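# Move the crate upright into the yellow taped bay

## Task

Bring the crate inside the yellow tape-marked bay so that it sits upright, lies entirely within the tape without touching or crossing it, and still holds every piece of paper. Nothing else in the room may be disturbed, the robot must not tip over or finish leaning, and the result only counts if the crate stays there without the robot supporting it.

## Robot and tools

ROBOT. A wheeled base that can only drive straight or spin in place. On it stands a lifting column carrying a head with cameras and two six-joint arms (left and right), each ending in a two-finger gripper. Shoulder height S = 0.90 m + column_m. Folded, the robot measures 0.73 m long by 0.62 m wide and S + 0.43 m tall, with its front 0.40 m ahead of the column. Objects may occasionally get nudged by something else.

FRAMES. Base frame: origin on the floor under the column, midway between the drive wheels; x forward, y left, z up. The reported left_hand and right_hand points, with quat_wxyz, are in this frame; each is where the fingers meet (tips 8 mm further). The hand's z axis runs along the fingers, its y axis across the opening. Odometry frame = base frame at scene start; its heading runs -3.142 to 3.142, positive left, and counts wheel turns only, so slip reads as motion.

execute_actions. Argument actions: a list holding zero or one action. An empty list only returns state and images. An action can contain:
- base: an object with exactly one key. translate_m is a relative drive along the current heading, metres, -3 to 3, positive forward. rotate_rad is a relative spin in place, radians, -3.2 to 3.2, positive counter-clockwise seen from above. Both are offsets from where the base last measured itself.
- joints: one flat object keyed by joint name, each value an absolute target (not an offset). column_m 0 to 0.8 m (raises shoulders and head). head_tilt_rad -0.61 to 1.308 (0 about level, positive looks down). For each side X in left/right: X_joint1_rad -2.879 to 2.879; X_joint2_rad 0 to 3.141; X_joint3_rad 0 to 3.019; X_joint4_rad -1.692 to 1.57; X_joint5_rad -1.57 to 1.57 (positive swings the hand to the robot's right); X_joint6_rad -2.094 to 2.094 (hand roll, positive clockwise viewed from behind); X_gripper_m 0 to 0.093, the fingertip gap in metres. Each arm is named separately; list only the joints you want to set.
- speeds: optional caps for this action only, translate_m 0.05 to 0.8 m/s, rotate_rad 0.1 to 1 rad/s (maximum is the default). Caps do not slow the arms. A very slow or long base move can be refused; split it.
Base and joints in one action start together. Unknown keys or out-of-range numbers make the whole call refused with no motion. cameras: list from cam_head_left, cam_head_right, cam_left_wrist, cam_right_wrist, nav_camera, or all; omitted/null means all, [] means none. Images come in the order given on the pictures line.

wait(seconds 0 to 10): commands nothing, then returns state and images. zoom_image(camera, region [x0,y0,x1,y1] pixels from top-left, max 504 by 504): enlarges part of that camera's latest full image. finished_scene(scene): ends the scene irreversibly and reports success; the crate must already be settled.

ARM GEOMETRY. Left joint1 at -1.57 (right at 1.57) with joints 5 and 6 at 0 puts the arm in a forward vertical plane 0.23 m beside the column. Then a = j2 - 0.35, b = 1.05 + j2 - j3, c = b - j4 (c = 1.57 means fingers straight down). Hand ahead = 0.12 + 0.39 sin a + 0.38 cos b + 0.25 cos c; height = S + 0.39 cos a - 0.38 sin b - 0.25 sin c. Example: j2, j3, j4 = 0.93, 0.78, 0.14 gives 0.60 m ahead, 0.25 m under S. Actual hands tend to sit lower and nearer the column by up to ~5 cm (~12 cm when loaded); trust the reported hand points. Reach ~1 m from the shoulder. For floor-level grasps: fingers down, hand 0.45-0.5 m ahead with column_m 0.3, then lower the column (down to ~0.02 m above floor). Below 0.4 m height the base housing blocks hands closer than 0.45 m. Avoid moving arms with column_m under 0.3.

LOADS AND GRIP. With fingers down, one arm holds about 3.2 kg near 0.4 m ahead, 2 kg out to 0.6 m, 1 kg out to 0.8 m. A gripper holds roughly 2-6 kg. Close to a target smaller than the object; off_target is then expected. An opening that stays 0.002 m or more over its target means something is held. Fingers are 7 cm long; the gripper body is 10 cm wide. Small joint changes (under ~0.03 rad, ~0.08 for joints 2-3) may not move at all; approach contact in ~0.05 rad steps from your last target.

RESULT LINES. base_status and joint_status: done, off_target (may still push), contact_stop (base stall or column touch; that motion then holds), time_out, not_followed / joint command not followed with a cause (a self-collision check withheld targets; back the moved joints off at least 0.05 rad or move the other arm). on_its_own lists uncommanded behaviour; held at is a target, not a position. turned_by_wheels vs turned_by_imu differing by over ~4% and 0.05 rad means slip or collision. base_tilt in degrees (forward/right positive); a forward drop of 0.5 or more while moving means leaning back. motor_effort shows left_wheel and right_wheel percent (positive pushes forward), peak in brackets. wheel_motors_off = 1 means wheels cut out. Motor temperatures list per arm joint; MOTOR HOT warns at 85 °C, and at 100 °C the arm drops its load (OVER-TEMPERATURE FAULT).

CAUTIONS. After a base contact_stop, back off 0.05 m before turning. Sustained pushing (~3 s) kills the wheel motors for 2 s. A blocked arm keeps straining and heats up; resend its reported positions to relax it (a loaded arm sags slightly each time). The column halts going down when a hand touches something and then refuses to descend until raised 0.2 m. Tables above 0.30 m can hit the column over the housing. Never let the arms collide or press on each other. Avoid drops, tipping the crate, spilling paper, or bumping other objects.

Each tool is called after "Emit:" by a JSON object that holds its "method" and its "body".

## Session

Emit:
{"method": "execute_actions", "body": {"actions": []}}

Scene clock: 0.00 s.
Motor temperatures (°C, as the motors report them): left_arm=[27 26 24 27 24 27] | right_arm=[26 27 25 27 27 27]
base_odometry: x=+0.000 y=+0.000 heading=+0.000 (m, m, rad; odometry frame)
turned_by_wheels: +0.000 (rad since the last result)
turned_by_imu: +0.000 (rad since the last result)
base_tilt: forward=-0.1 right=+0.3 (deg)
base_status: not commanded
joint_positions: column_m=+0.552 head_tilt_rad=+0.879 left_joint1_rad=-1.579 left_joint2_rad=+0.893 left_joint3_rad=+0.413 left_joint4_rad=-0.983 left_joint5_rad=-0.045 left_joint6_rad=-0.052 left_gripper_m=+0.095 right_joint1_rad=+1.553 right_joint2_rad=+0.922 right_joint3_rad=+0.388 right_joint4_rad=-0.915 right_joint5_rad=+0.040 right_joint6_rad=-0.029 right_gripper_m=+0.094
joint_status: not commanded
wheel_motors_off: 0
motor_effort: left_wheel=-1 right_wheel=+3 (%)
left_hand: x=+0.1424 y=+0.2307 z=+1.2565 quat_wxyz=(+0.452, +0.010, -0.892, -0.030) (m; base frame)
right_hand: x=+0.1333 y=-0.2359 z=+1.2475 quat_wxyz=(+0.446, +0.015, -0.895, +0.016) (m; base frame)
pictures: cam_head_left, cam_head_right, cam_left_wrist, cam_right_wrist, nav_camera
Images, in order (width x height): cam_head_left 672x504, cam_head_right 672x504, cam_left_wrist 504x504, cam_right_wrist 504x504, nav_camera 672x504.

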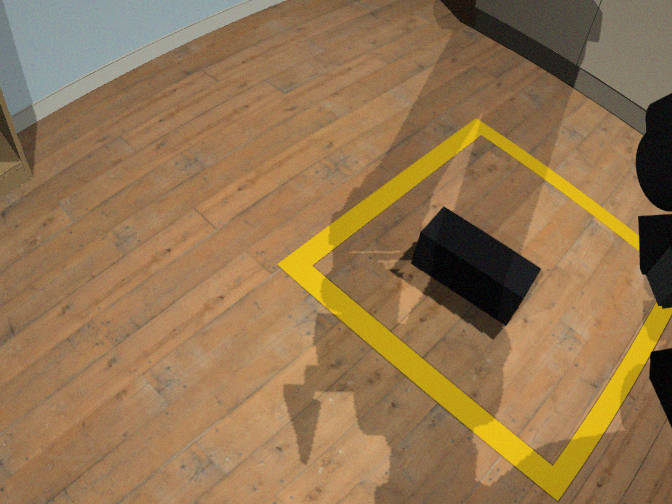

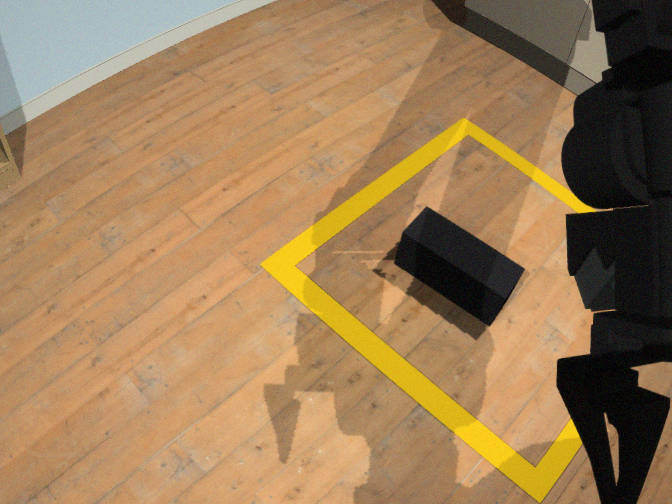

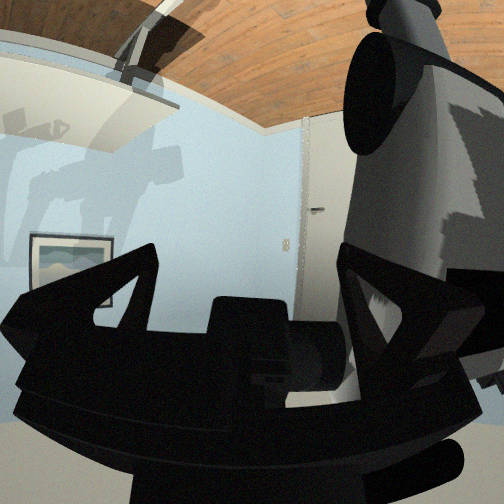

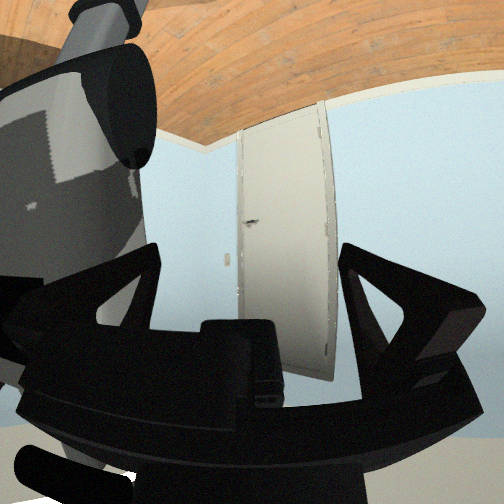

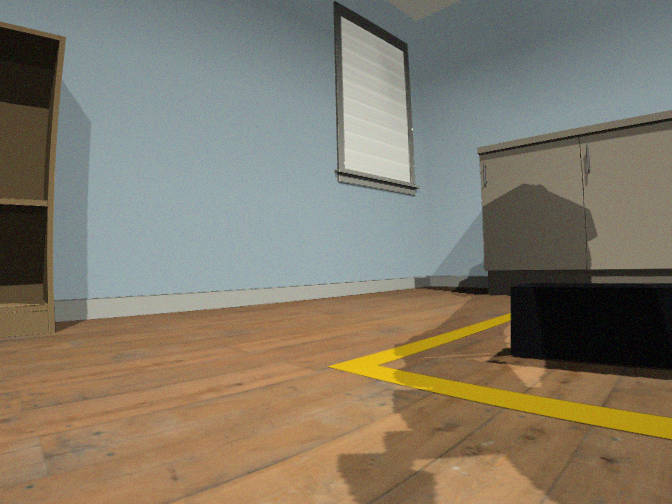

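Emit:
{"method": "execute_actions", "body": {"actions": [{"base":{"rotate_rad":1.3},"joints":{"head_tilt_rad":0.5}}], "cameras": ["cam_head_left","nav_camera"]}}

Emit:
{"method": "execute_actions", "body": {"actions": [{"base":{"rotate_rad":1.3}}], "cameras": ["cam_head_left","nav_camera"]}}

Emit:
{"method": "execute_actions", "body": {"actions": [{"base":{"rotate_rad":1.3}}], "cameras": ["cam_head_left","nav_camera"]}}

Emit:
{"method": "execute_actions", "body": {"actions": [{"base":{"rotate_rad":1.3}}], "cameras": ["cam_head_left","nav_camera"]}}

Scene clock: 8.23 s.
Motor temperatures (°C, as the motors report them): left_arm=[27 27 25 27 24 27] | right_arm=[26 27 25 27 27 27]
base_odometry: x=+0.000 y=+0.000 heading=+1.299 (m, m, rad; odometry frame)
turned_by_wheels: +1.299 (rad since the last result)
turned_by_imu: +1.278 (rad since the last result)
base_tilt: forward=-0.1 right=+0.3 (deg)
base_status: done
joint_positions: column_m=+0.552 head_tilt_rad=+0.518 left_joint1_rad=-1.579 left_joint2_rad=+0.893 left_joint3_rad=+0.413 left_joint4_rad=-0.983 left_joint5_rad=-0.045 left_joint6_rad=-0.052 left_gripper_m=+0.095 right_joint1_rad=+1.553 right_joint2_rad=+0.922 right_joint3_rad=+0.388 right_joint4_rad=-0.915 right_joint5_rad=+0.040 right_joint6_rad=-0.029 right_gripper_m=+0.094
joint_status: all done
wheel_motors_off: 0
motor_effort: left_wheel=-1(38) right_wheel=+1(39) (%)
left_hand: x=+0.1424 y=+0.2307 z=+1.2565 quat_wxyz=(+0.452, +0.010, -0.892, -0.030) (m; base frame)
right_hand: x=+0.1333 y=-0.2359 z=+1.2475 quat_wxyz=(+0.446, +0.015, -0.895, +0.016) (m; base frame)
pictures: cam_head_left, nav_camera
Images, in order (width x height): cam_head_left 672x504, nav_camera 672x504.

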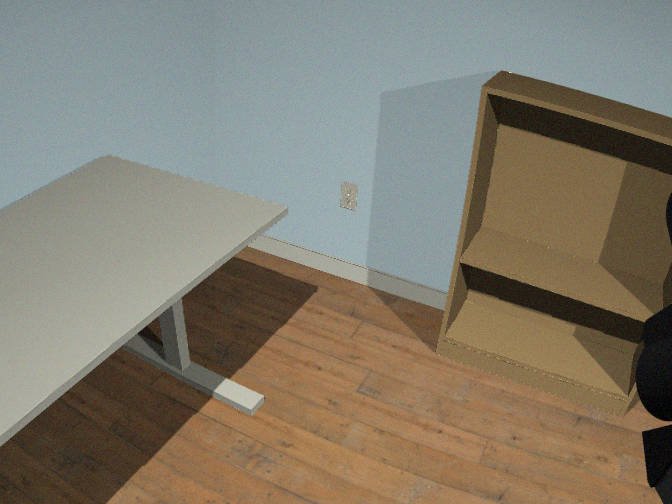

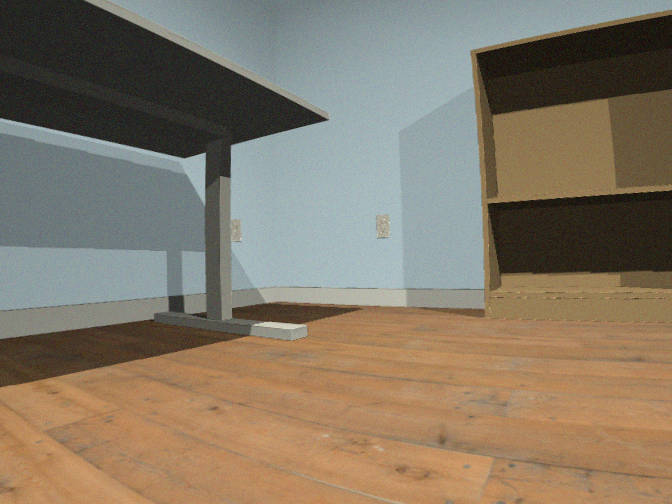

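Scene clock: 10.90 s.
Motor temperatures (°C, as the motors report them): left_arm=[27 27 25 27 24 27] | right_arm=[26 27 25 27 27 27]
base_odometry: x=+0.000 y=+0.000 heading=+2.599 (m, m, rad; odometry frame)
turned_by_wheels: +1.299 (rad since the last result)
turned_by_imu: +1.283 (rad since the last result)
base_tilt: forward=-0.1 right=+0.3 (deg)
base_status: done
joint_positions: column_m=+0.552 head_tilt_rad=+0.518 left_joint1_rad=-1.579 left_joint2_rad=+0.893 left_joint3_rad=+0.413 left_joint4_rad=-0.983 left_joint5_rad=-0.045 left_joint6_rad=-0.052 left_gripper_m=+0.095 right_joint1_rad=+1.553 right_joint2_rad=+0.922 right_joint3_rad=+0.388 right_joint4_rad=-0.915 right_joint5_rad=+0.040 right_joint6_rad=-0.029 right_gripper_m=+0.094
joint_status: not commanded
wheel_motors_off: 0
motor_effort: left_wheel=-1(31) right_wheel=+1(20) (%)
left_hand: x=+0.1424 y=+0.2307 z=+1.2565 quat_wxyz=(+0.452, +0.010, -0.892, -0.030) (m; base frame)
right_hand: x=+0.1333 y=-0.2359 z=+1.2475 quat_wxyz=(+0.446, +0.015, -0.895, +0.016) (m; base frame)
pictures: cam_head_left, nav_camera
Images, in order (width x height): cam_head_left 672x504, nav_camera 672x504.

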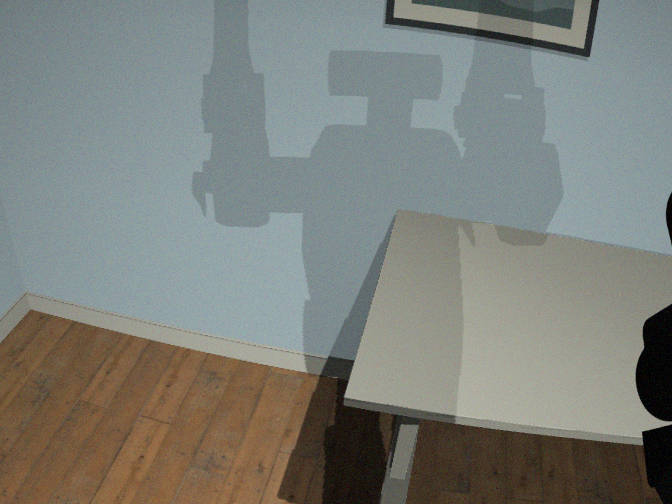

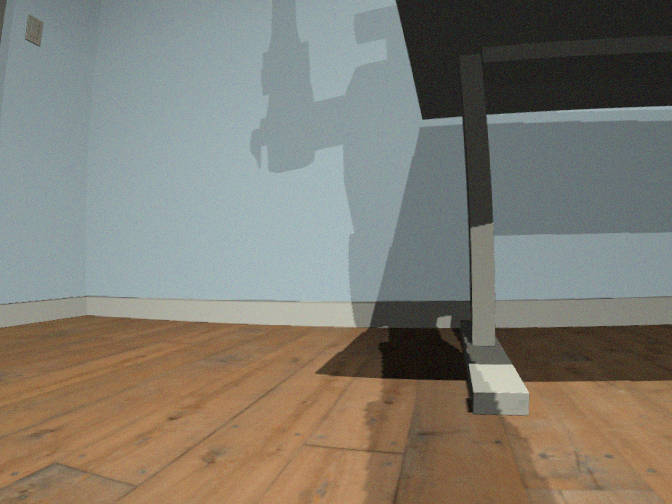

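Scene clock: 13.57 s.
Motor temperatures (°C, as the motors report them): left_arm=[27 27 25 27 24 27] | right_arm=[26 27 25 27 27 27]
base_odometry: x=+0.000 y=+0.000 heading=-2.385 (m, m, rad; odometry frame)
turned_by_wheels: +1.299 (rad since the last result)
turned_by_imu: +1.283 (rad since the last result)
base_tilt: forward=-0.1 right=+0.3 (deg)
base_status: done
joint_positions: column_m=+0.552 head_tilt_rad=+0.518 left_joint1_rad=-1.579 left_joint2_rad=+0.893 left_joint3_rad=+0.413 left_joint4_rad=-0.983 left_joint5_rad=-0.045 left_joint6_rad=-0.052 left_gripper_m=+0.095 right_joint1_rad=+1.553 right_joint2_rad=+0.922 right_joint3_rad=+0.388 right_joint4_rad=-0.915 right_joint5_rad=+0.040 right_joint6_rad=-0.029 right_gripper_m=+0.094
joint_status: not commanded
wheel_motors_off: 0
motor_effort: left_wheel=-1(27) right_wheel=+1(24) (%)
left_hand: x=+0.1424 y=+0.2307 z=+1.2565 quat_wxyz=(+0.452, +0.010, -0.892, -0.030) (m; base frame)
right_hand: x=+0.1333 y=-0.2359 z=+1.2475 quat_wxyz=(+0.446, +0.015, -0.895, +0.016) (m; base frame)
pictures: cam_head_left, nav_camera
Images, in order (width x height): cam_head_left 672x504, nav_camera 672x504.

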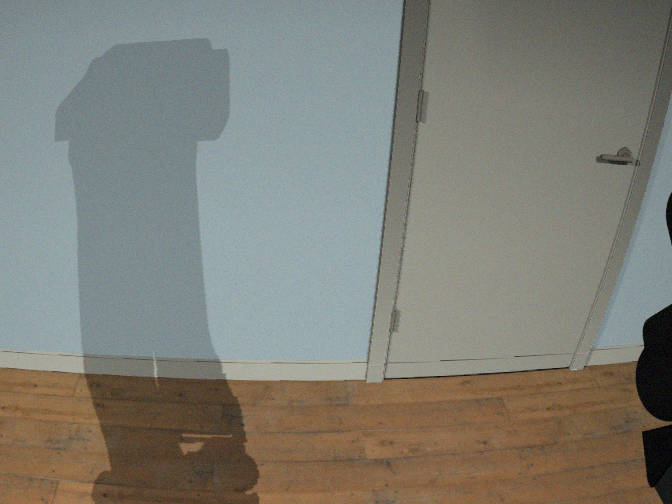

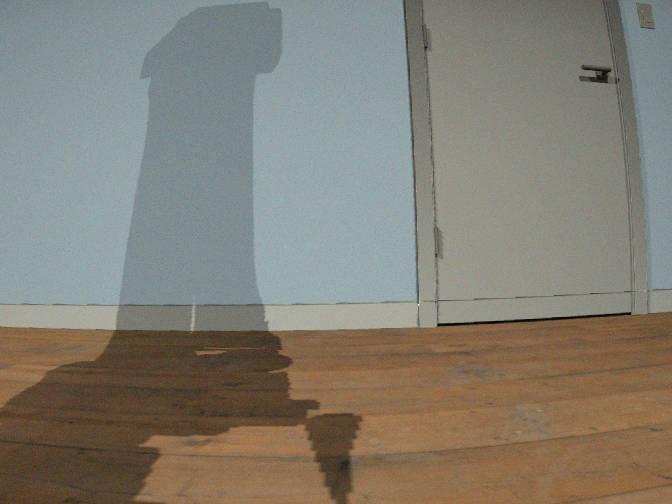

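Scene clock: 16.23 s.
Motor temperatures (°C, as the motors report them): left_arm=[27 27 25 27 24 27] | right_arm=[26 27 25 27 27 27]
base_odometry: x=+0.000 y=+0.000 heading=-1.085 (m, m, rad; odometry frame)
turned_by_wheels: +1.299 (rad since the last result)
turned_by_imu: +1.283 (rad since the last result)
base_tilt: forward=-0.1 right=+0.3 (deg)
base_status: done
joint_positions: column_m=+0.552 head_tilt_rad=+0.518 left_joint1_rad=-1.579 left_joint2_rad=+0.893 left_joint3_rad=+0.413 left_joint4_rad=-0.983 left_joint5_rad=-0.045 left_joint6_rad=-0.052 left_gripper_m=+0.095 right_joint1_rad=+1.553 right_joint2_rad=+0.922 right_joint3_rad=+0.388 right_joint4_rad=-0.915 right_joint5_rad=+0.040 right_joint6_rad=-0.029 right_gripper_m=+0.094
joint_status: not commanded
wheel_motors_off: 0
motor_effort: left_wheel=-1(27) right_wheel=+1(23) (%)
left_hand: x=+0.1424 y=+0.2307 z=+1.2565 quat_wxyz=(+0.452, +0.010, -0.892, -0.030) (m; base frame)
right_hand: x=+0.1333 y=-0.2359 z=+1.2475 quat_wxyz=(+0.446, +0.015, -0.895, +0.016) (m; base frame)
pictures: cam_head_left, nav_camera
Images, in order (width x height): cam_head_left 672x504, nav_camera 672x504.

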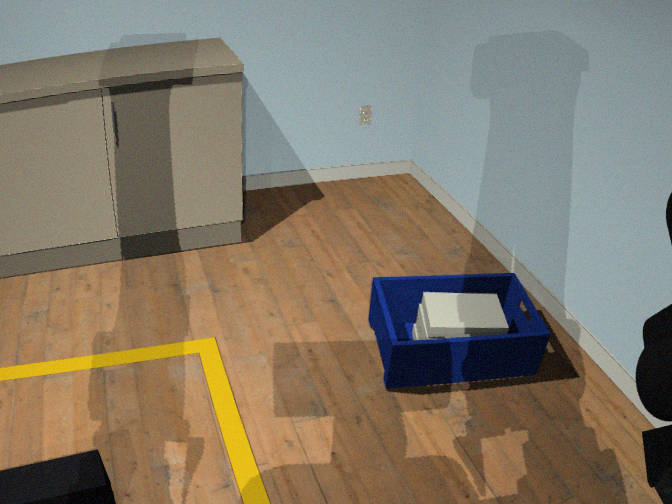

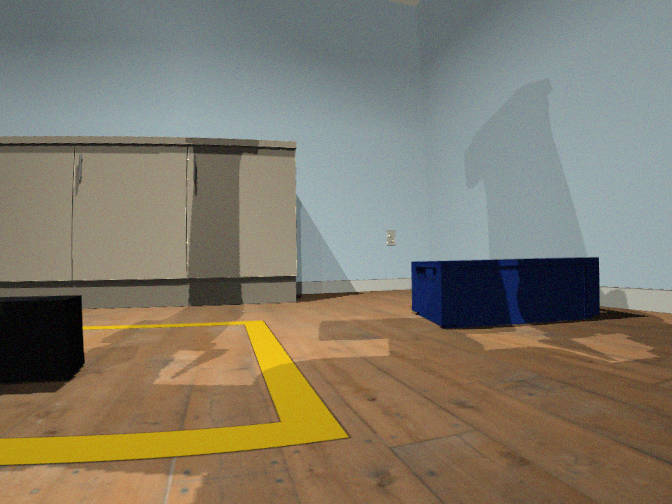

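Emit:
{"method": "execute_actions", "body": {"actions": [{"base":{"rotate_rad":0.3},"joints":{"head_tilt_rad":0.8}}], "cameras": ["cam_head_left","cam_head_right","nav_camera"]}}

Scene clock: 24.90 s.
Motor temperatures (°C, as the motors report them): left_arm=[27 27 25 27 24 27] | right_arm=[26 27 25 27 27 27]
base_odometry: x=+0.000 y=+0.000 heading=-0.786 (m, m, rad; odometry frame)
turned_by_wheels: +0.299 (rad since the last result)
turned_by_imu: +0.295 (rad since the last result)
base_tilt: forward=-0.1 right=+0.2 (deg)
base_status: done
joint_positions: column_m=+0.552 head_tilt_rad=+0.802 left_joint1_rad=-1.579 left_joint2_rad=+0.893 left_joint3_rad=+0.413 left_joint4_rad=-0.983 left_joint5_rad=-0.045 left_joint6_rad=-0.052 left_gripper_m=+0.095 right_joint1_rad=+1.553 right_joint2_rad=+0.922 right_joint3_rad=+0.388 right_joint4_rad=-0.915 right_joint5_rad=+0.040 right_joint6_rad=-0.029 right_gripper_m=+0.094
joint_status: all done
wheel_motors_off: 0
motor_effort: left_wheel=-1(29) right_wheel=+1(22) (%)
left_hand: x=+0.1424 y=+0.2307 z=+1.2565 quat_wxyz=(+0.452, +0.010, -0.892, -0.030) (m; base frame)
right_hand: x=+0.1333 y=-0.2359 z=+1.2475 quat_wxyz=(+0.446, +0.015, -0.895, +0.016) (m; base frame)
pictures: cam_head_left, cam_head_right, nav_camera
Images, in order (width x height): cam_head_left 672x504, cam_head_right 672x504, nav_camera 672x504.

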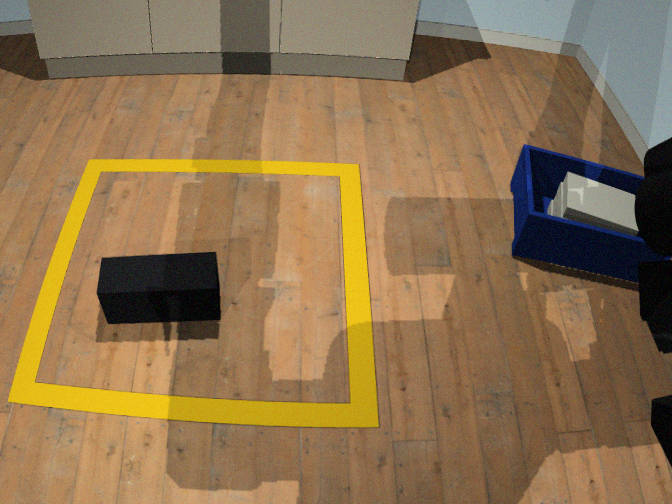

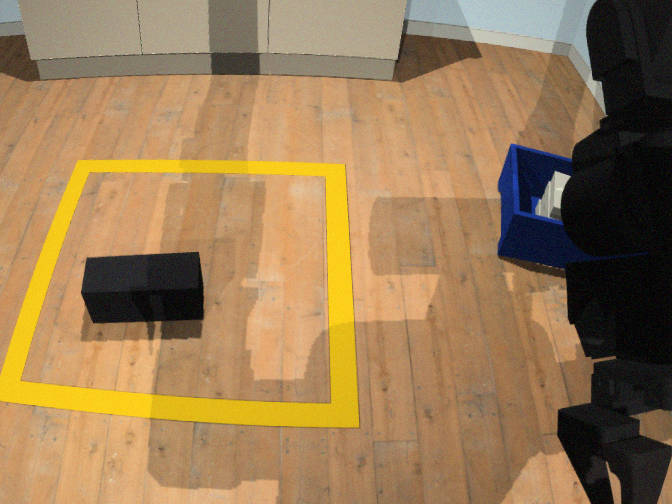

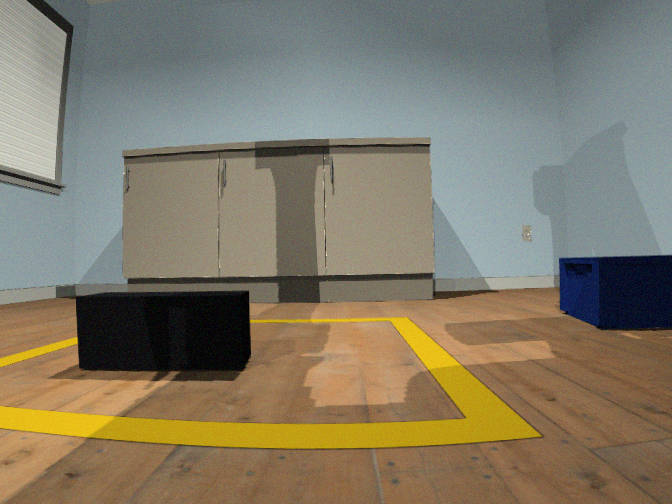

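Emit:
{"method": "execute_actions", "body": {"actions": [{"base":{"rotate_rad":-0.2}}], "cameras": []}}

Emit:
{"method": "execute_actions", "body": {"actions": [{"base":{"translate_m":0.9},"joints":{"head_tilt_rad":1.1}}], "cameras": ["cam_head_left","nav_camera"]}}

Scene clock: 69.50 s.
Motor temperatures (°C, as the motors report them): left_arm=[27 27 25 27 24 27] | right_arm=[26 28 25 27 27 27]
base_odometry: x=+0.000 y=+0.000 heading=-0.985 (m, m, rad; odometry frame)
turned_by_wheels: -0.199 (rad since the last result)
turned_by_imu: -0.199 (rad since the last result)
base_tilt: forward=-0.1 right=+0.3 (deg)
base_status: done
joint_positions: column_m=+0.552 head_tilt_rad=+0.802 left_joint1_rad=-1.579 left_joint2_rad=+0.893 left_joint3_rad=+0.413 left_joint4_rad=-0.983 left_joint5_rad=-0.045 left_joint6_rad=-0.052 left_gripper_m=+0.095 right_joint1_rad=+1.553 right_joint2_rad=+0.922 right_joint3_rad=+0.388 right_joint4_rad=-0.915 right_joint5_rad=+0.040 right_joint6_rad=-0.029 right_gripper_m=+0.094
joint_status: not commanded
wheel_motors_off: 0
motor_effort: left_wheel=+1(23) right_wheel=-1(16) (%)
left_hand: x=+0.1424 y=+0.2307 z=+1.2565 quat_wxyz=(+0.452, +0.010, -0.892, -0.030) (m; base frame)
right_hand: x=+0.1333 y=-0.2359 z=+1.2475 quat_wxyz=(+0.446, +0.015, -0.895, +0.016) (m; base frame)
pictures: none
No camera images: the call's "cameras" was empty. Leave "cameras" out to get every camera's image.

Scene clock: 72.77 s.
Motor temperatures (°C, as the motors report them): left_arm=[27 27 25 27 24 27] | right_arm=[26 28 25 27 27 27]
base_odometry: x=+0.498 y=-0.750 heading=-0.985 (m, m, rad; odometry frame)
turned_by_wheels: +0.001 (rad since the last result)
turned_by_imu: -0.002 (rad since the last result)
base_tilt: forward=-0.1 right=+0.3 (deg)
base_status: done
joint_positions: column_m=+0.552 head_tilt_rad=+1.099 left_joint1_rad=-1.579 left_joint2_rad=+0.893 left_joint3_rad=+0.415 left_joint4_rad=-0.983 left_joint5_rad=-0.045 left_joint6_rad=-0.052 left_gripper_m=+0.095 right_joint1_rad=+1.553 right_joint2_rad=+0.922 right_joint3_rad=+0.389 right_joint4_rad=-0.915 right_joint5_rad=+0.040 right_joint6_rad=-0.029 right_gripper_m=+0.094
joint_status: all done
wheel_motors_off: 0
motor_effort: left_wheel=+2(58) right_wheel=-1(36) (%)
left_hand: x=+0.1436 y=+0.2307 z=+1.2561 quat_wxyz=(+0.451, +0.010, -0.892, -0.030) (m; base frame)
right_hand: x=+0.1339 y=-0.2359 z=+1.2473 quat_wxyz=(+0.446, +0.015, -0.895, +0.016) (m; base frame)
pictures: cam_head_left, nav_camera
Images, in order (width x height): cam_head_left 672x504, nav_camera 672x504.

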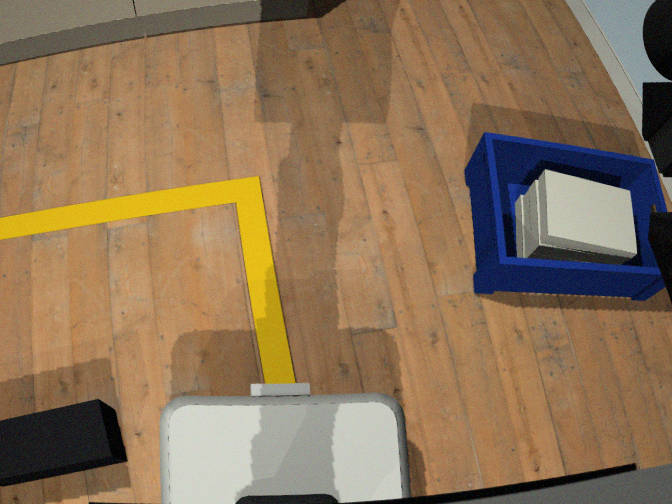

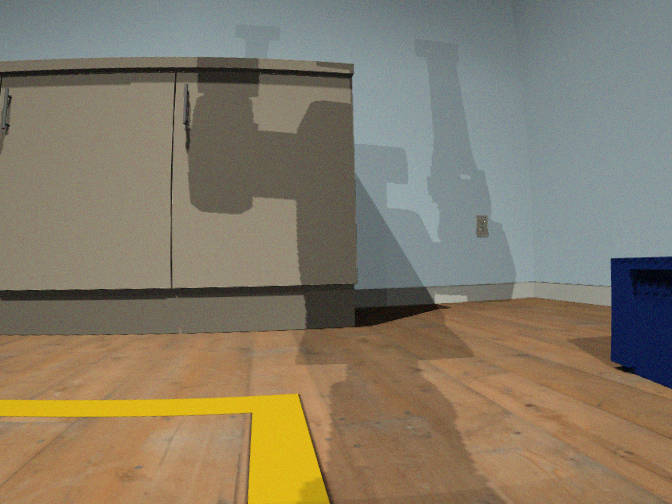

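Emit:
{"method": "execute_actions", "body": {"actions": [{"base":{"translate_m":0.93}}], "cameras": []}}

Emit:
{"method": "execute_actions", "body": {"actions": [{"base":{"rotate_rad":-1.39},"joints":{"head_tilt_rad":1.2}}], "cameras": ["cam_head_left","nav_camera"]}}

Scene clock: 91.23 s.
Motor temperatures (°C, as the motors report them): left_arm=[27 27 25 27 24 27] | right_arm=[26 28 25 27 27 27]
base_odometry: x=+1.012 y=-1.525 heading=-0.984 (m, m, rad; odometry frame)
turned_by_wheels: +0.001 (rad since the last result)
turned_by_imu: -0.003 (rad since the last result)
base_tilt: forward=-0.1 right=+0.3 (deg)
base_status: done
joint_positions: column_m=+0.552 head_tilt_rad=+1.100 left_joint1_rad=-1.579 left_joint2_rad=+0.893 left_joint3_rad=+0.415 left_joint4_rad=-0.983 left_joint5_rad=-0.045 left_joint6_rad=-0.052 left_gripper_m=+0.095 right_joint1_rad=+1.553 right_joint2_rad=+0.922 right_joint3_rad=+0.389 right_joint4_rad=-0.915 right_joint5_rad=+0.040 right_joint6_rad=-0.029 right_gripper_m=+0.094
joint_status: not commanded
wheel_motors_off: 0
motor_effort: left_wheel=+1(37) right_wheel=-1(25) (%)
left_hand: x=+0.1436 y=+0.2307 z=+1.2561 quat_wxyz=(+0.451, +0.010, -0.892, -0.030) (m; base frame)
right_hand: x=+0.1337 y=-0.2359 z=+1.2473 quat_wxyz=(+0.446, +0.015, -0.895, +0.016) (m; base frame)
pictures: none
No camera images: the call's "cameras" was empty. Leave "cameras" out to get every camera's image.

Scene clock: 93.93 s.
Motor temperatures (°C, as the motors report them): left_arm=[27 27 25 27 24 27] | right_arm=[26 28 25 27 27 27]
base_odometry: x=+1.012 y=-1.525 heading=-2.374 (m, m, rad; odometry frame)
turned_by_wheels: -1.389 (rad since the last result)
turned_by_imu: -1.367 (rad since the last result)
base_tilt: forward=-0.1 right=+0.3 (deg)
base_status: done
joint_positions: column_m=+0.552 head_tilt_rad=+1.197 left_joint1_rad=-1.579 left_joint2_rad=+0.893 left_joint3_rad=+0.415 left_joint4_rad=-0.983 left_joint5_rad=-0.045 left_joint6_rad=-0.052 left_gripper_m=+0.095 right_joint1_rad=+1.553 right_joint2_rad=+0.922 right_joint3_rad=+0.389 right_joint4_rad=-0.915 right_joint5_rad=+0.040 right_joint6_rad=-0.029 right_gripper_m=+0.094
joint_status: all done
wheel_motors_off: 0
motor_effort: left_wheel=+1(44) right_wheel=-1(35) (%)
left_hand: x=+0.1434 y=+0.2307 z=+1.2562 quat_wxyz=(+0.451, +0.010, -0.892, -0.030) (m; base frame)
right_hand: x=+0.1337 y=-0.2359 z=+1.2473 quat_wxyz=(+0.446, +0.015, -0.895, +0.016) (m; base frame)
pictures: cam_head_left, nav_camera
Images, in order (width x height): cam_head_left 672x504, nav_camera 672x504.

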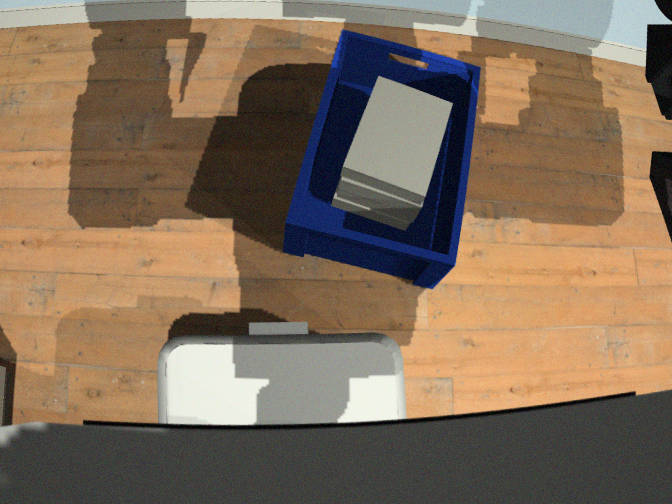

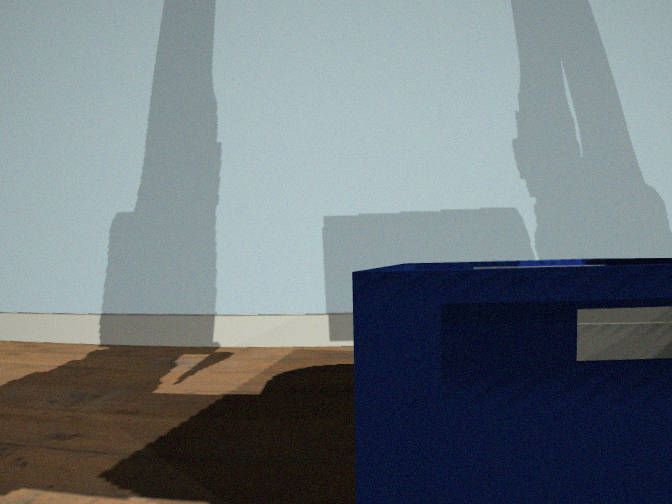

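Emit:
{"method": "execute_actions", "body": {"actions": [{"joints":{"right_joint1_rad":1.57,"right_joint2_rad":2.30,"right_joint3_rad":2.155,"right_joint4_rad":-0.375,"right_joint5_rad":0,"right_joint6_rad":-1.32,"column_m":0.35}}], "cameras": ["cam_head_left","cam_right_wrist"]}}

Scene clock: 107.50 s.
Motor temperatures (°C, as the motors report them): left_arm=[27 27 25 27 24 27] | right_arm=[26 28 26 27 27 27]
base_odometry: x=+1.012 y=-1.525 heading=-2.373 (m, m, rad; odometry frame)
turned_by_wheels: +0.000 (rad since the last result)
turned_by_imu: -0.001 (rad since the last result)
base_tilt: forward=-0.1 right=+0.3 (deg)
base_status: not commanded
joint_positions: column_m=+0.350 head_tilt_rad=+1.198 left_joint1_rad=-1.579 left_joint2_rad=+0.893 left_joint3_rad=+0.415 left_joint4_rad=-0.983 left_joint5_rad=-0.045 left_joint6_rad=-0.052 left_gripper_m=+0.095 right_joint1_rad=+1.557 right_joint2_rad=+2.296 right_joint3_rad=+2.148 right_joint4_rad=-0.380 right_joint5_rad=+0.003 right_joint6_rad=-1.311 right_gripper_m=+0.094
joint_status: all done
wheel_motors_off: 0
motor_effort: left_wheel=+6(6) right_wheel=-4(4) (%)
left_hand: x=+0.1434 y=+0.2307 z=+1.0540 quat_wxyz=(+0.451, +0.010, -0.892, -0.030) (m; base frame)
right_hand: x=+0.6207 y=-0.2390 z=+0.5089 quat_wxyz=(+0.006, +0.607, -0.795, +0.005) (m; base frame)
pictures: cam_head_left, cam_right_wrist
Images, in order (width x height): cam_head_left 672x504, cam_right_wrist 504x504.

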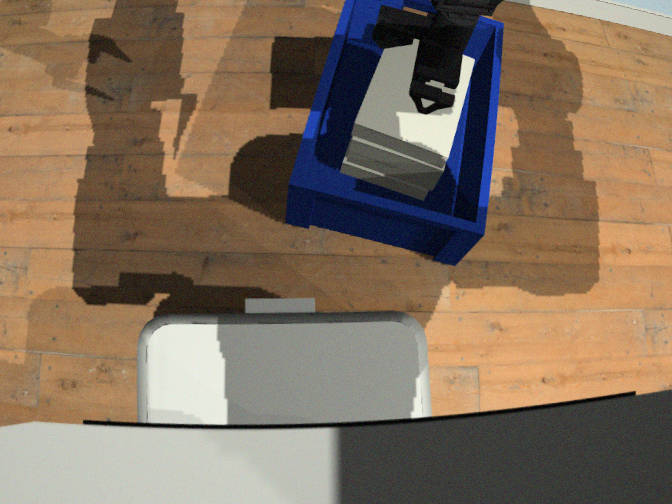

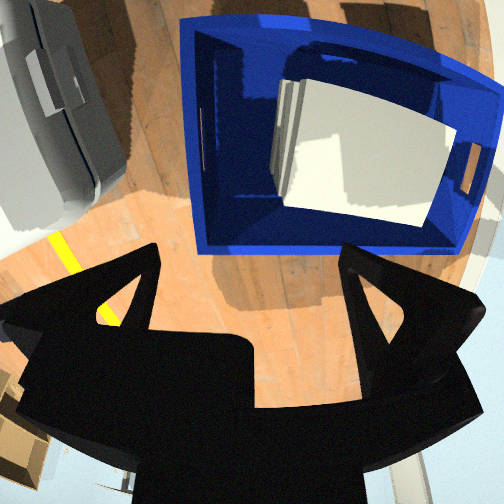

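Emit:
{"method": "execute_actions", "body": {"actions": [{"base":{"translate_m":-0.08},"joints":{"column_m":0.17}}], "cameras": ["cam_head_left","cam_right_wrist","nav_camera"]}}

Scene clock: 117.53 s.
Motor temperatures (°C, as the motors report them): left_arm=[27 27 25 27 24 27] | right_arm=[26 30 26 27 27 27]
base_odometry: x=+1.070 y=-1.469 heading=-2.374 (m, m, rad; odometry frame)
turned_by_wheels: -0.001 (rad since the last result)
turned_by_imu: -0.002 (rad since the last result)
base_tilt: forward=-0.1 right=+0.3 (deg)
base_status: done
joint_positions: column_m=+0.170 head_tilt_rad=+1.199 left_joint1_rad=-1.579 left_joint2_rad=+0.891 left_joint3_rad=+0.410 left_joint4_rad=-0.983 left_joint5_rad=-0.045 left_joint6_rad=-0.052 left_gripper_m=+0.095 right_joint1_rad=+1.557 right_joint2_rad=+2.295 right_joint3_rad=+2.148 right_joint4_rad=-0.380 right_joint5_rad=+0.003 right_joint6_rad=-1.311 right_gripper_m=+0.094
joint_status: all done
wheel_motors_off: 0
motor_effort: left_wheel=-2(46) right_wheel=+1(43) (%)
left_hand: x=+0.1412 y=+0.2307 z=+0.8749 quat_wxyz=(+0.452, +0.010, -0.891, -0.030) (m; base frame)
right_hand: x=+0.6210 y=-0.2383 z=+0.3291 quat_wxyz=(+0.006, +0.607, -0.795, +0.005) (m; base frame)
pictures: cam_head_left, cam_right_wrist, nav_camera
Images, in order (width x height): cam_head_left 672x504, cam_right_wrist 504x504, nav_camera 672x504.

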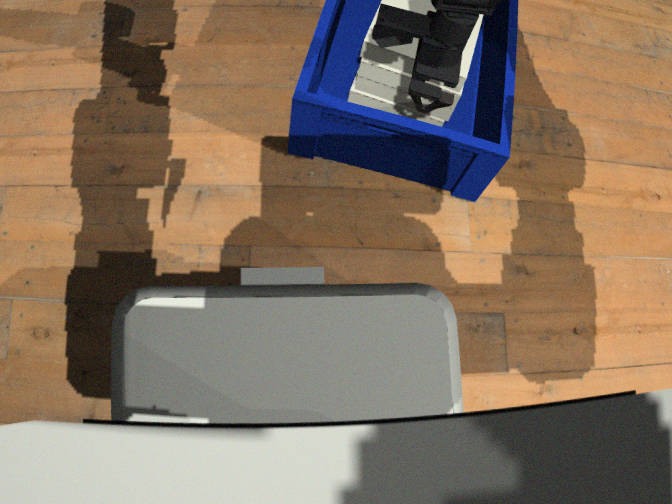

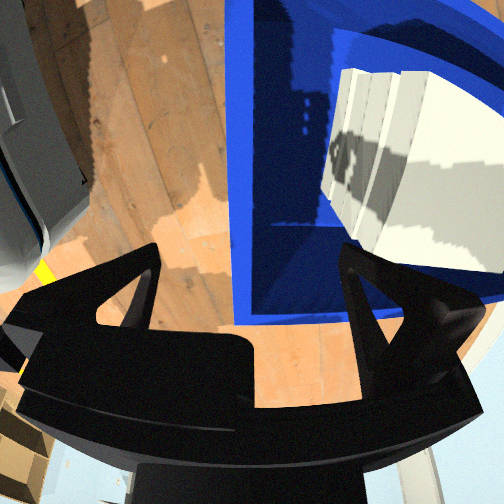

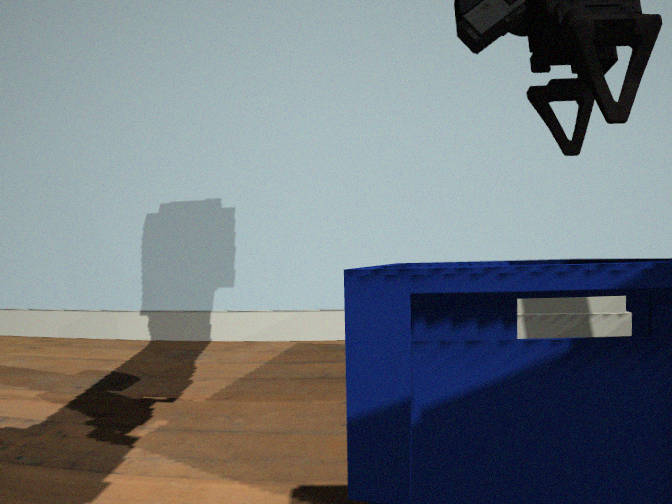

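Emit:
{"method": "execute_actions", "body": {"actions": [{"joints":{"column_m":0.02,"right_gripper_m":0.065}}], "cameras": ["cam_right_wrist","nav_camera"]}}

Scene clock: 124.77 s.
Motor temperatures (°C, as the motors report them): left_arm=[27 27 25 27 24 27] | right_arm=[26 30 26 27 27 27]
base_odometry: x=+1.070 y=-1.469 heading=-2.374 (m, m, rad; odometry frame)
turned_by_wheels: +0.000 (rad since the last result)
turned_by_imu: -0.001 (rad since the last result)
base_tilt: forward=-0.1 right=+0.2 (deg)
base_status: not commanded
joint_positions: column_m=+0.020 head_tilt_rad=+1.199 left_joint1_rad=-1.579 left_joint2_rad=+0.891 left_joint3_rad=+0.410 left_joint4_rad=-0.983 left_joint5_rad=-0.045 left_joint6_rad=-0.052 left_gripper_m=+0.095 right_joint1_rad=+1.557 right_joint2_rad=+2.295 right_joint3_rad=+2.148 right_joint4_rad=-0.380 right_joint5_rad=+0.003 right_joint6_rad=-1.311 right_gripper_m=+0.065
joint_status: all done
wheel_motors_off: 0
motor_effort: left_wheel=-2(3) right_wheel=+1(1) (%)
left_hand: x=+0.1412 y=+0.2307 z=+0.7249 quat_wxyz=(+0.452, +0.010, -0.891, -0.030) (m; base frame)
right_hand: x=+0.6210 y=-0.2383 z=+0.1790 quat_wxyz=(+0.006, +0.607, -0.795, +0.005) (m; base frame)
pictures: cam_right_wrist, nav_camera
Images, in order (width x height): cam_right_wrist 504x504, nav_camera 672x504.

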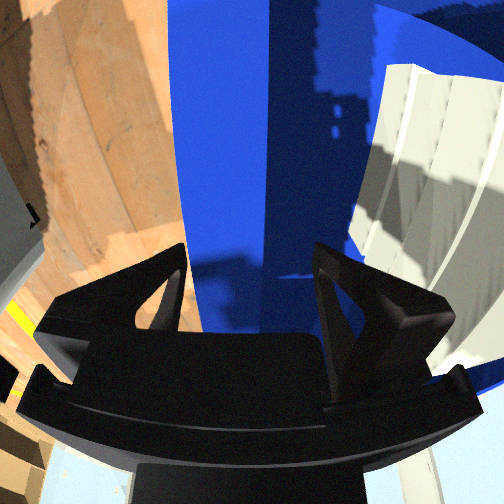

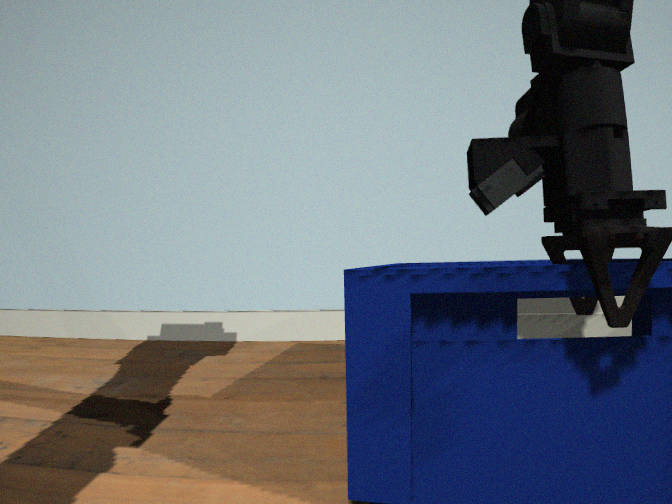

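Emit:
{"method": "execute_actions", "body": {"actions": [{"joints":{"column_m":0.0,"right_gripper_m":0.0}}], "cameras": ["nav_camera"]}}

Emit:
{"method": "execute_actions", "body": {"actions": [{"base":{"translate_m":-0.12},"speeds":{"translate_m":0.08},"joints":{"head_tilt_rad":0.9}}], "cameras": ["cam_head_left","nav_camera"]}}

Scene clock: 131.20 s.
Motor temperatures (°C, as the motors report them): left_arm=[27 27 25 27 24 27] | right_arm=[26 31 26 27 27 27]
base_odometry: x=+1.070 y=-1.469 heading=-2.375 (m, m, rad; odometry frame)
turned_by_wheels: +0.000 (rad since the last result)
turned_by_imu: -0.001 (rad since the last result)
base_tilt: forward=-0.1 right=+0.3 (deg)
base_status: not commanded
joint_positions: column_m=+0.000 head_tilt_rad=+1.199 left_joint1_rad=-1.579 left_joint2_rad=+0.891 left_joint3_rad=+0.410 left_joint4_rad=-0.983 left_joint5_rad=-0.045 left_joint6_rad=-0.052 left_gripper_m=+0.095 right_joint1_rad=+1.560 right_joint2_rad=+2.268 right_joint3_rad=+2.125 right_joint4_rad=-0.433 right_joint5_rad=+0.002 right_joint6_rad=-1.311 right_gripper_m=+0.018
joint_status: right_gripper_m off_target (ended at +0.018, target +0.000); the others done
wheel_motors_off: 0
motor_effort: left_wheel=-2(4) right_wheel=+7(7) (%)
left_hand: x=+0.1412 y=+0.2307 z=+0.7049 quat_wxyz=(+0.452, +0.010, -0.891, -0.030) (m; base frame)
right_hand: x=+0.6140 y=-0.2359 z=+0.1697 quat_wxyz=(+0.024, +0.607, -0.794, -0.012) (m; base frame)
pictures: nav_camera
Images, in order (width x height): nav_camera 672x504.

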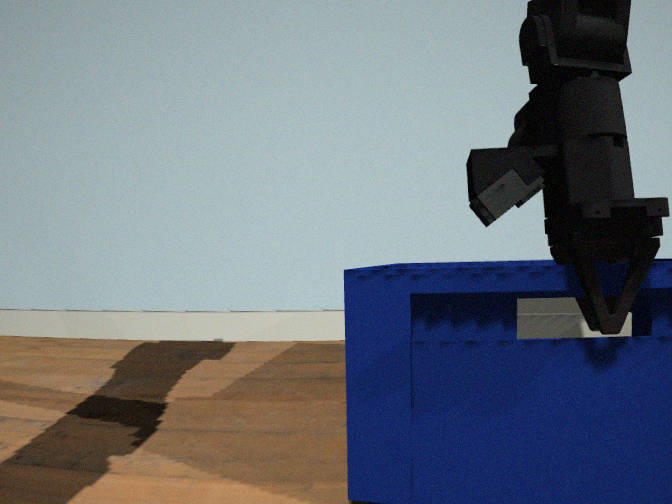

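Scene clock: 133.30 s.
Motor temperatures (°C, as the motors report them): left_arm=[27 27 25 27 24 27] | right_arm=[26 31 26 27 27 27]
base_odometry: x=+1.156 y=-1.386 heading=-2.375 (m, m, rad; odometry frame)
turned_by_wheels: -0.001 (rad since the last result)
turned_by_imu: -0.001 (rad since the last result)
base_tilt: forward=+0.0 right=+0.3 (deg)
base_status: done
joint_positions: column_m=+0.000 head_tilt_rad=+0.915 left_joint1_rad=-1.579 left_joint2_rad=+0.891 left_joint3_rad=+0.411 left_joint4_rad=-0.983 left_joint5_rad=-0.045 left_joint6_rad=-0.052 left_gripper_m=+0.095 right_joint1_rad=+1.560 right_joint2_rad=+2.290 right_joint3_rad=+2.198 right_joint4_rad=-0.329 right_joint5_rad=+0.001 right_joint6_rad=-1.328 right_gripper_m=+0.018
joint_status: all done
wheel_motors_off: 0
motor_effort: left_wheel=-1(44) right_wheel=+0(26) (%)
left_hand: x=+0.1419 y=+0.2307 z=+0.7047 quat_wxyz=(+0.451, +0.010, -0.892, -0.030) (m; base frame)
right_hand: x=+0.6669 y=-0.2359 z=+0.1705 quat_wxyz=(-0.037, +0.614, -0.788, +0.036) (m; base frame)
pictures: cam_head_left, nav_camera
Images, in order (width x height): cam_head_left 672x504, nav_camera 672x504.

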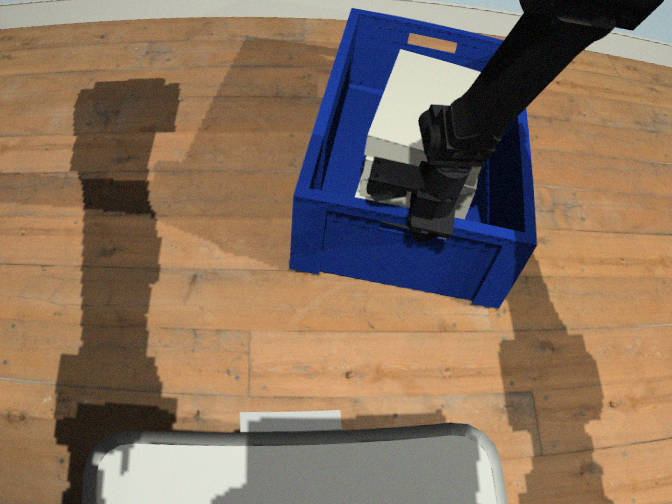

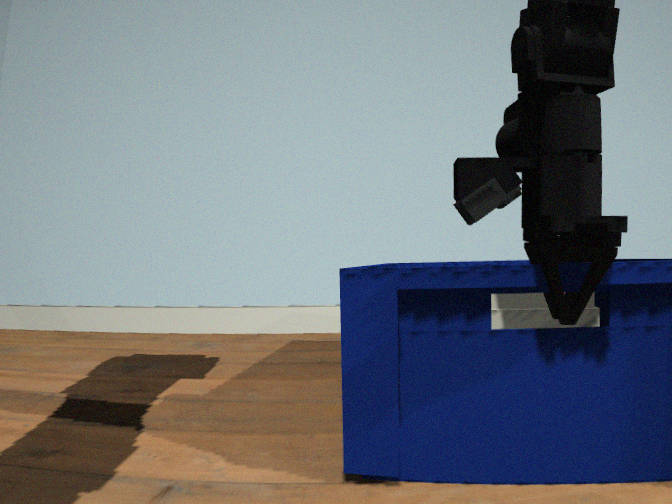

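Emit:
{"method": "execute_actions", "body": {"actions": [{"base":{"translate_m":-0.4},"speeds":{"translate_m":0.12},"joints":{"right_joint6_rad":-1.57}}], "cameras": ["cam_head_left","nav_camera","cam_left_wrist"]}}

Scene clock: 142.53 s.
Motor temperatures (°C, as the motors report them): left_arm=[27 27 25 27 24 27] | right_arm=[26 31 26 27 27 28]
base_odometry: x=+1.444 y=-1.109 heading=-2.376 (m, m, rad; odometry frame)
turned_by_wheels: -0.001 (rad since the last result)
turned_by_imu: -0.001 (rad since the last result)
base_tilt: forward=-0.1 right=+0.3 (deg)
base_status: done
joint_positions: column_m=+0.000 head_tilt_rad=+0.914 left_joint1_rad=-1.579 left_joint2_rad=+0.891 left_joint3_rad=+0.411 left_joint4_rad=-0.983 left_joint5_rad=-0.045 left_joint6_rad=-0.052 left_gripper_m=+0.095 right_joint1_rad=+1.549 right_joint2_rad=+2.291 right_joint3_rad=+2.200 right_joint4_rad=-0.324 right_joint5_rad=-0.005 right_joint6_rad=-1.516 right_gripper_m=+0.018
joint_status: right_joint6_rad time_out (moved -0.187 of -0.242)
wheel_motors_off: 0
on_its_own: right_joint6_rad reads -1.516 and still pushes toward -1.570 since a time_out
motor_effort: left_wheel=-2(42) right_wheel=+0(29) (%)
left_hand: x=+0.1419 y=+0.2307 z=+0.7047 quat_wxyz=(+0.451, +0.010, -0.892, -0.030) (m; base frame)
right_hand: x=+0.6687 y=-0.2449 z=+0.1707 quat_wxyz=(-0.034, +0.683, -0.729, +0.043) (m; base frame)
pictures: cam_head_left, cam_left_wrist, nav_camera
Images, in order (width x height): cam_head_left 672x504, cam_left_wrist 504x504, nav_camera 672x504.

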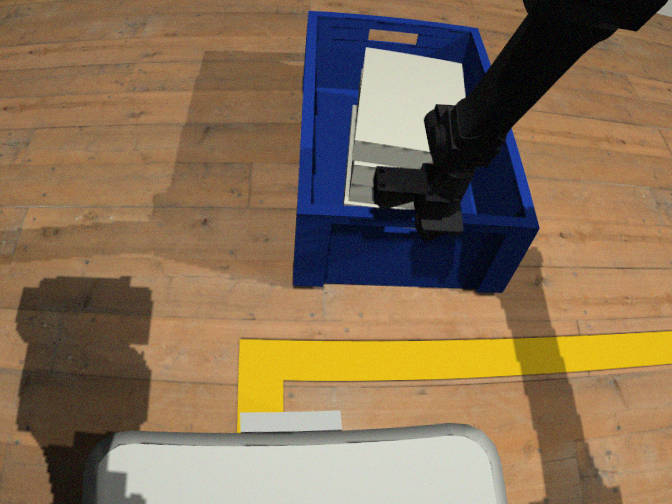

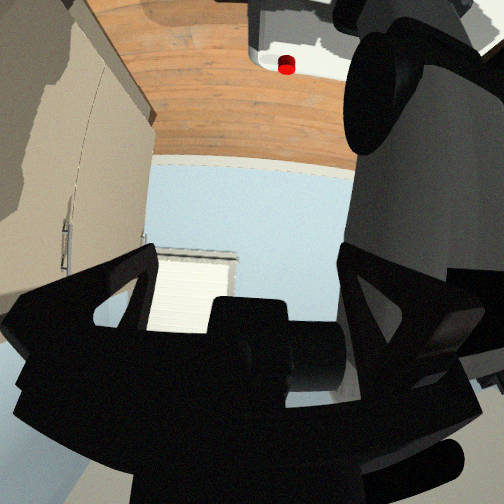

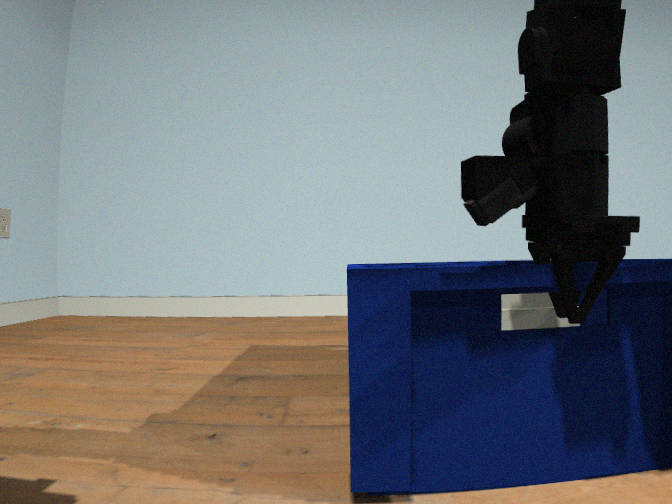

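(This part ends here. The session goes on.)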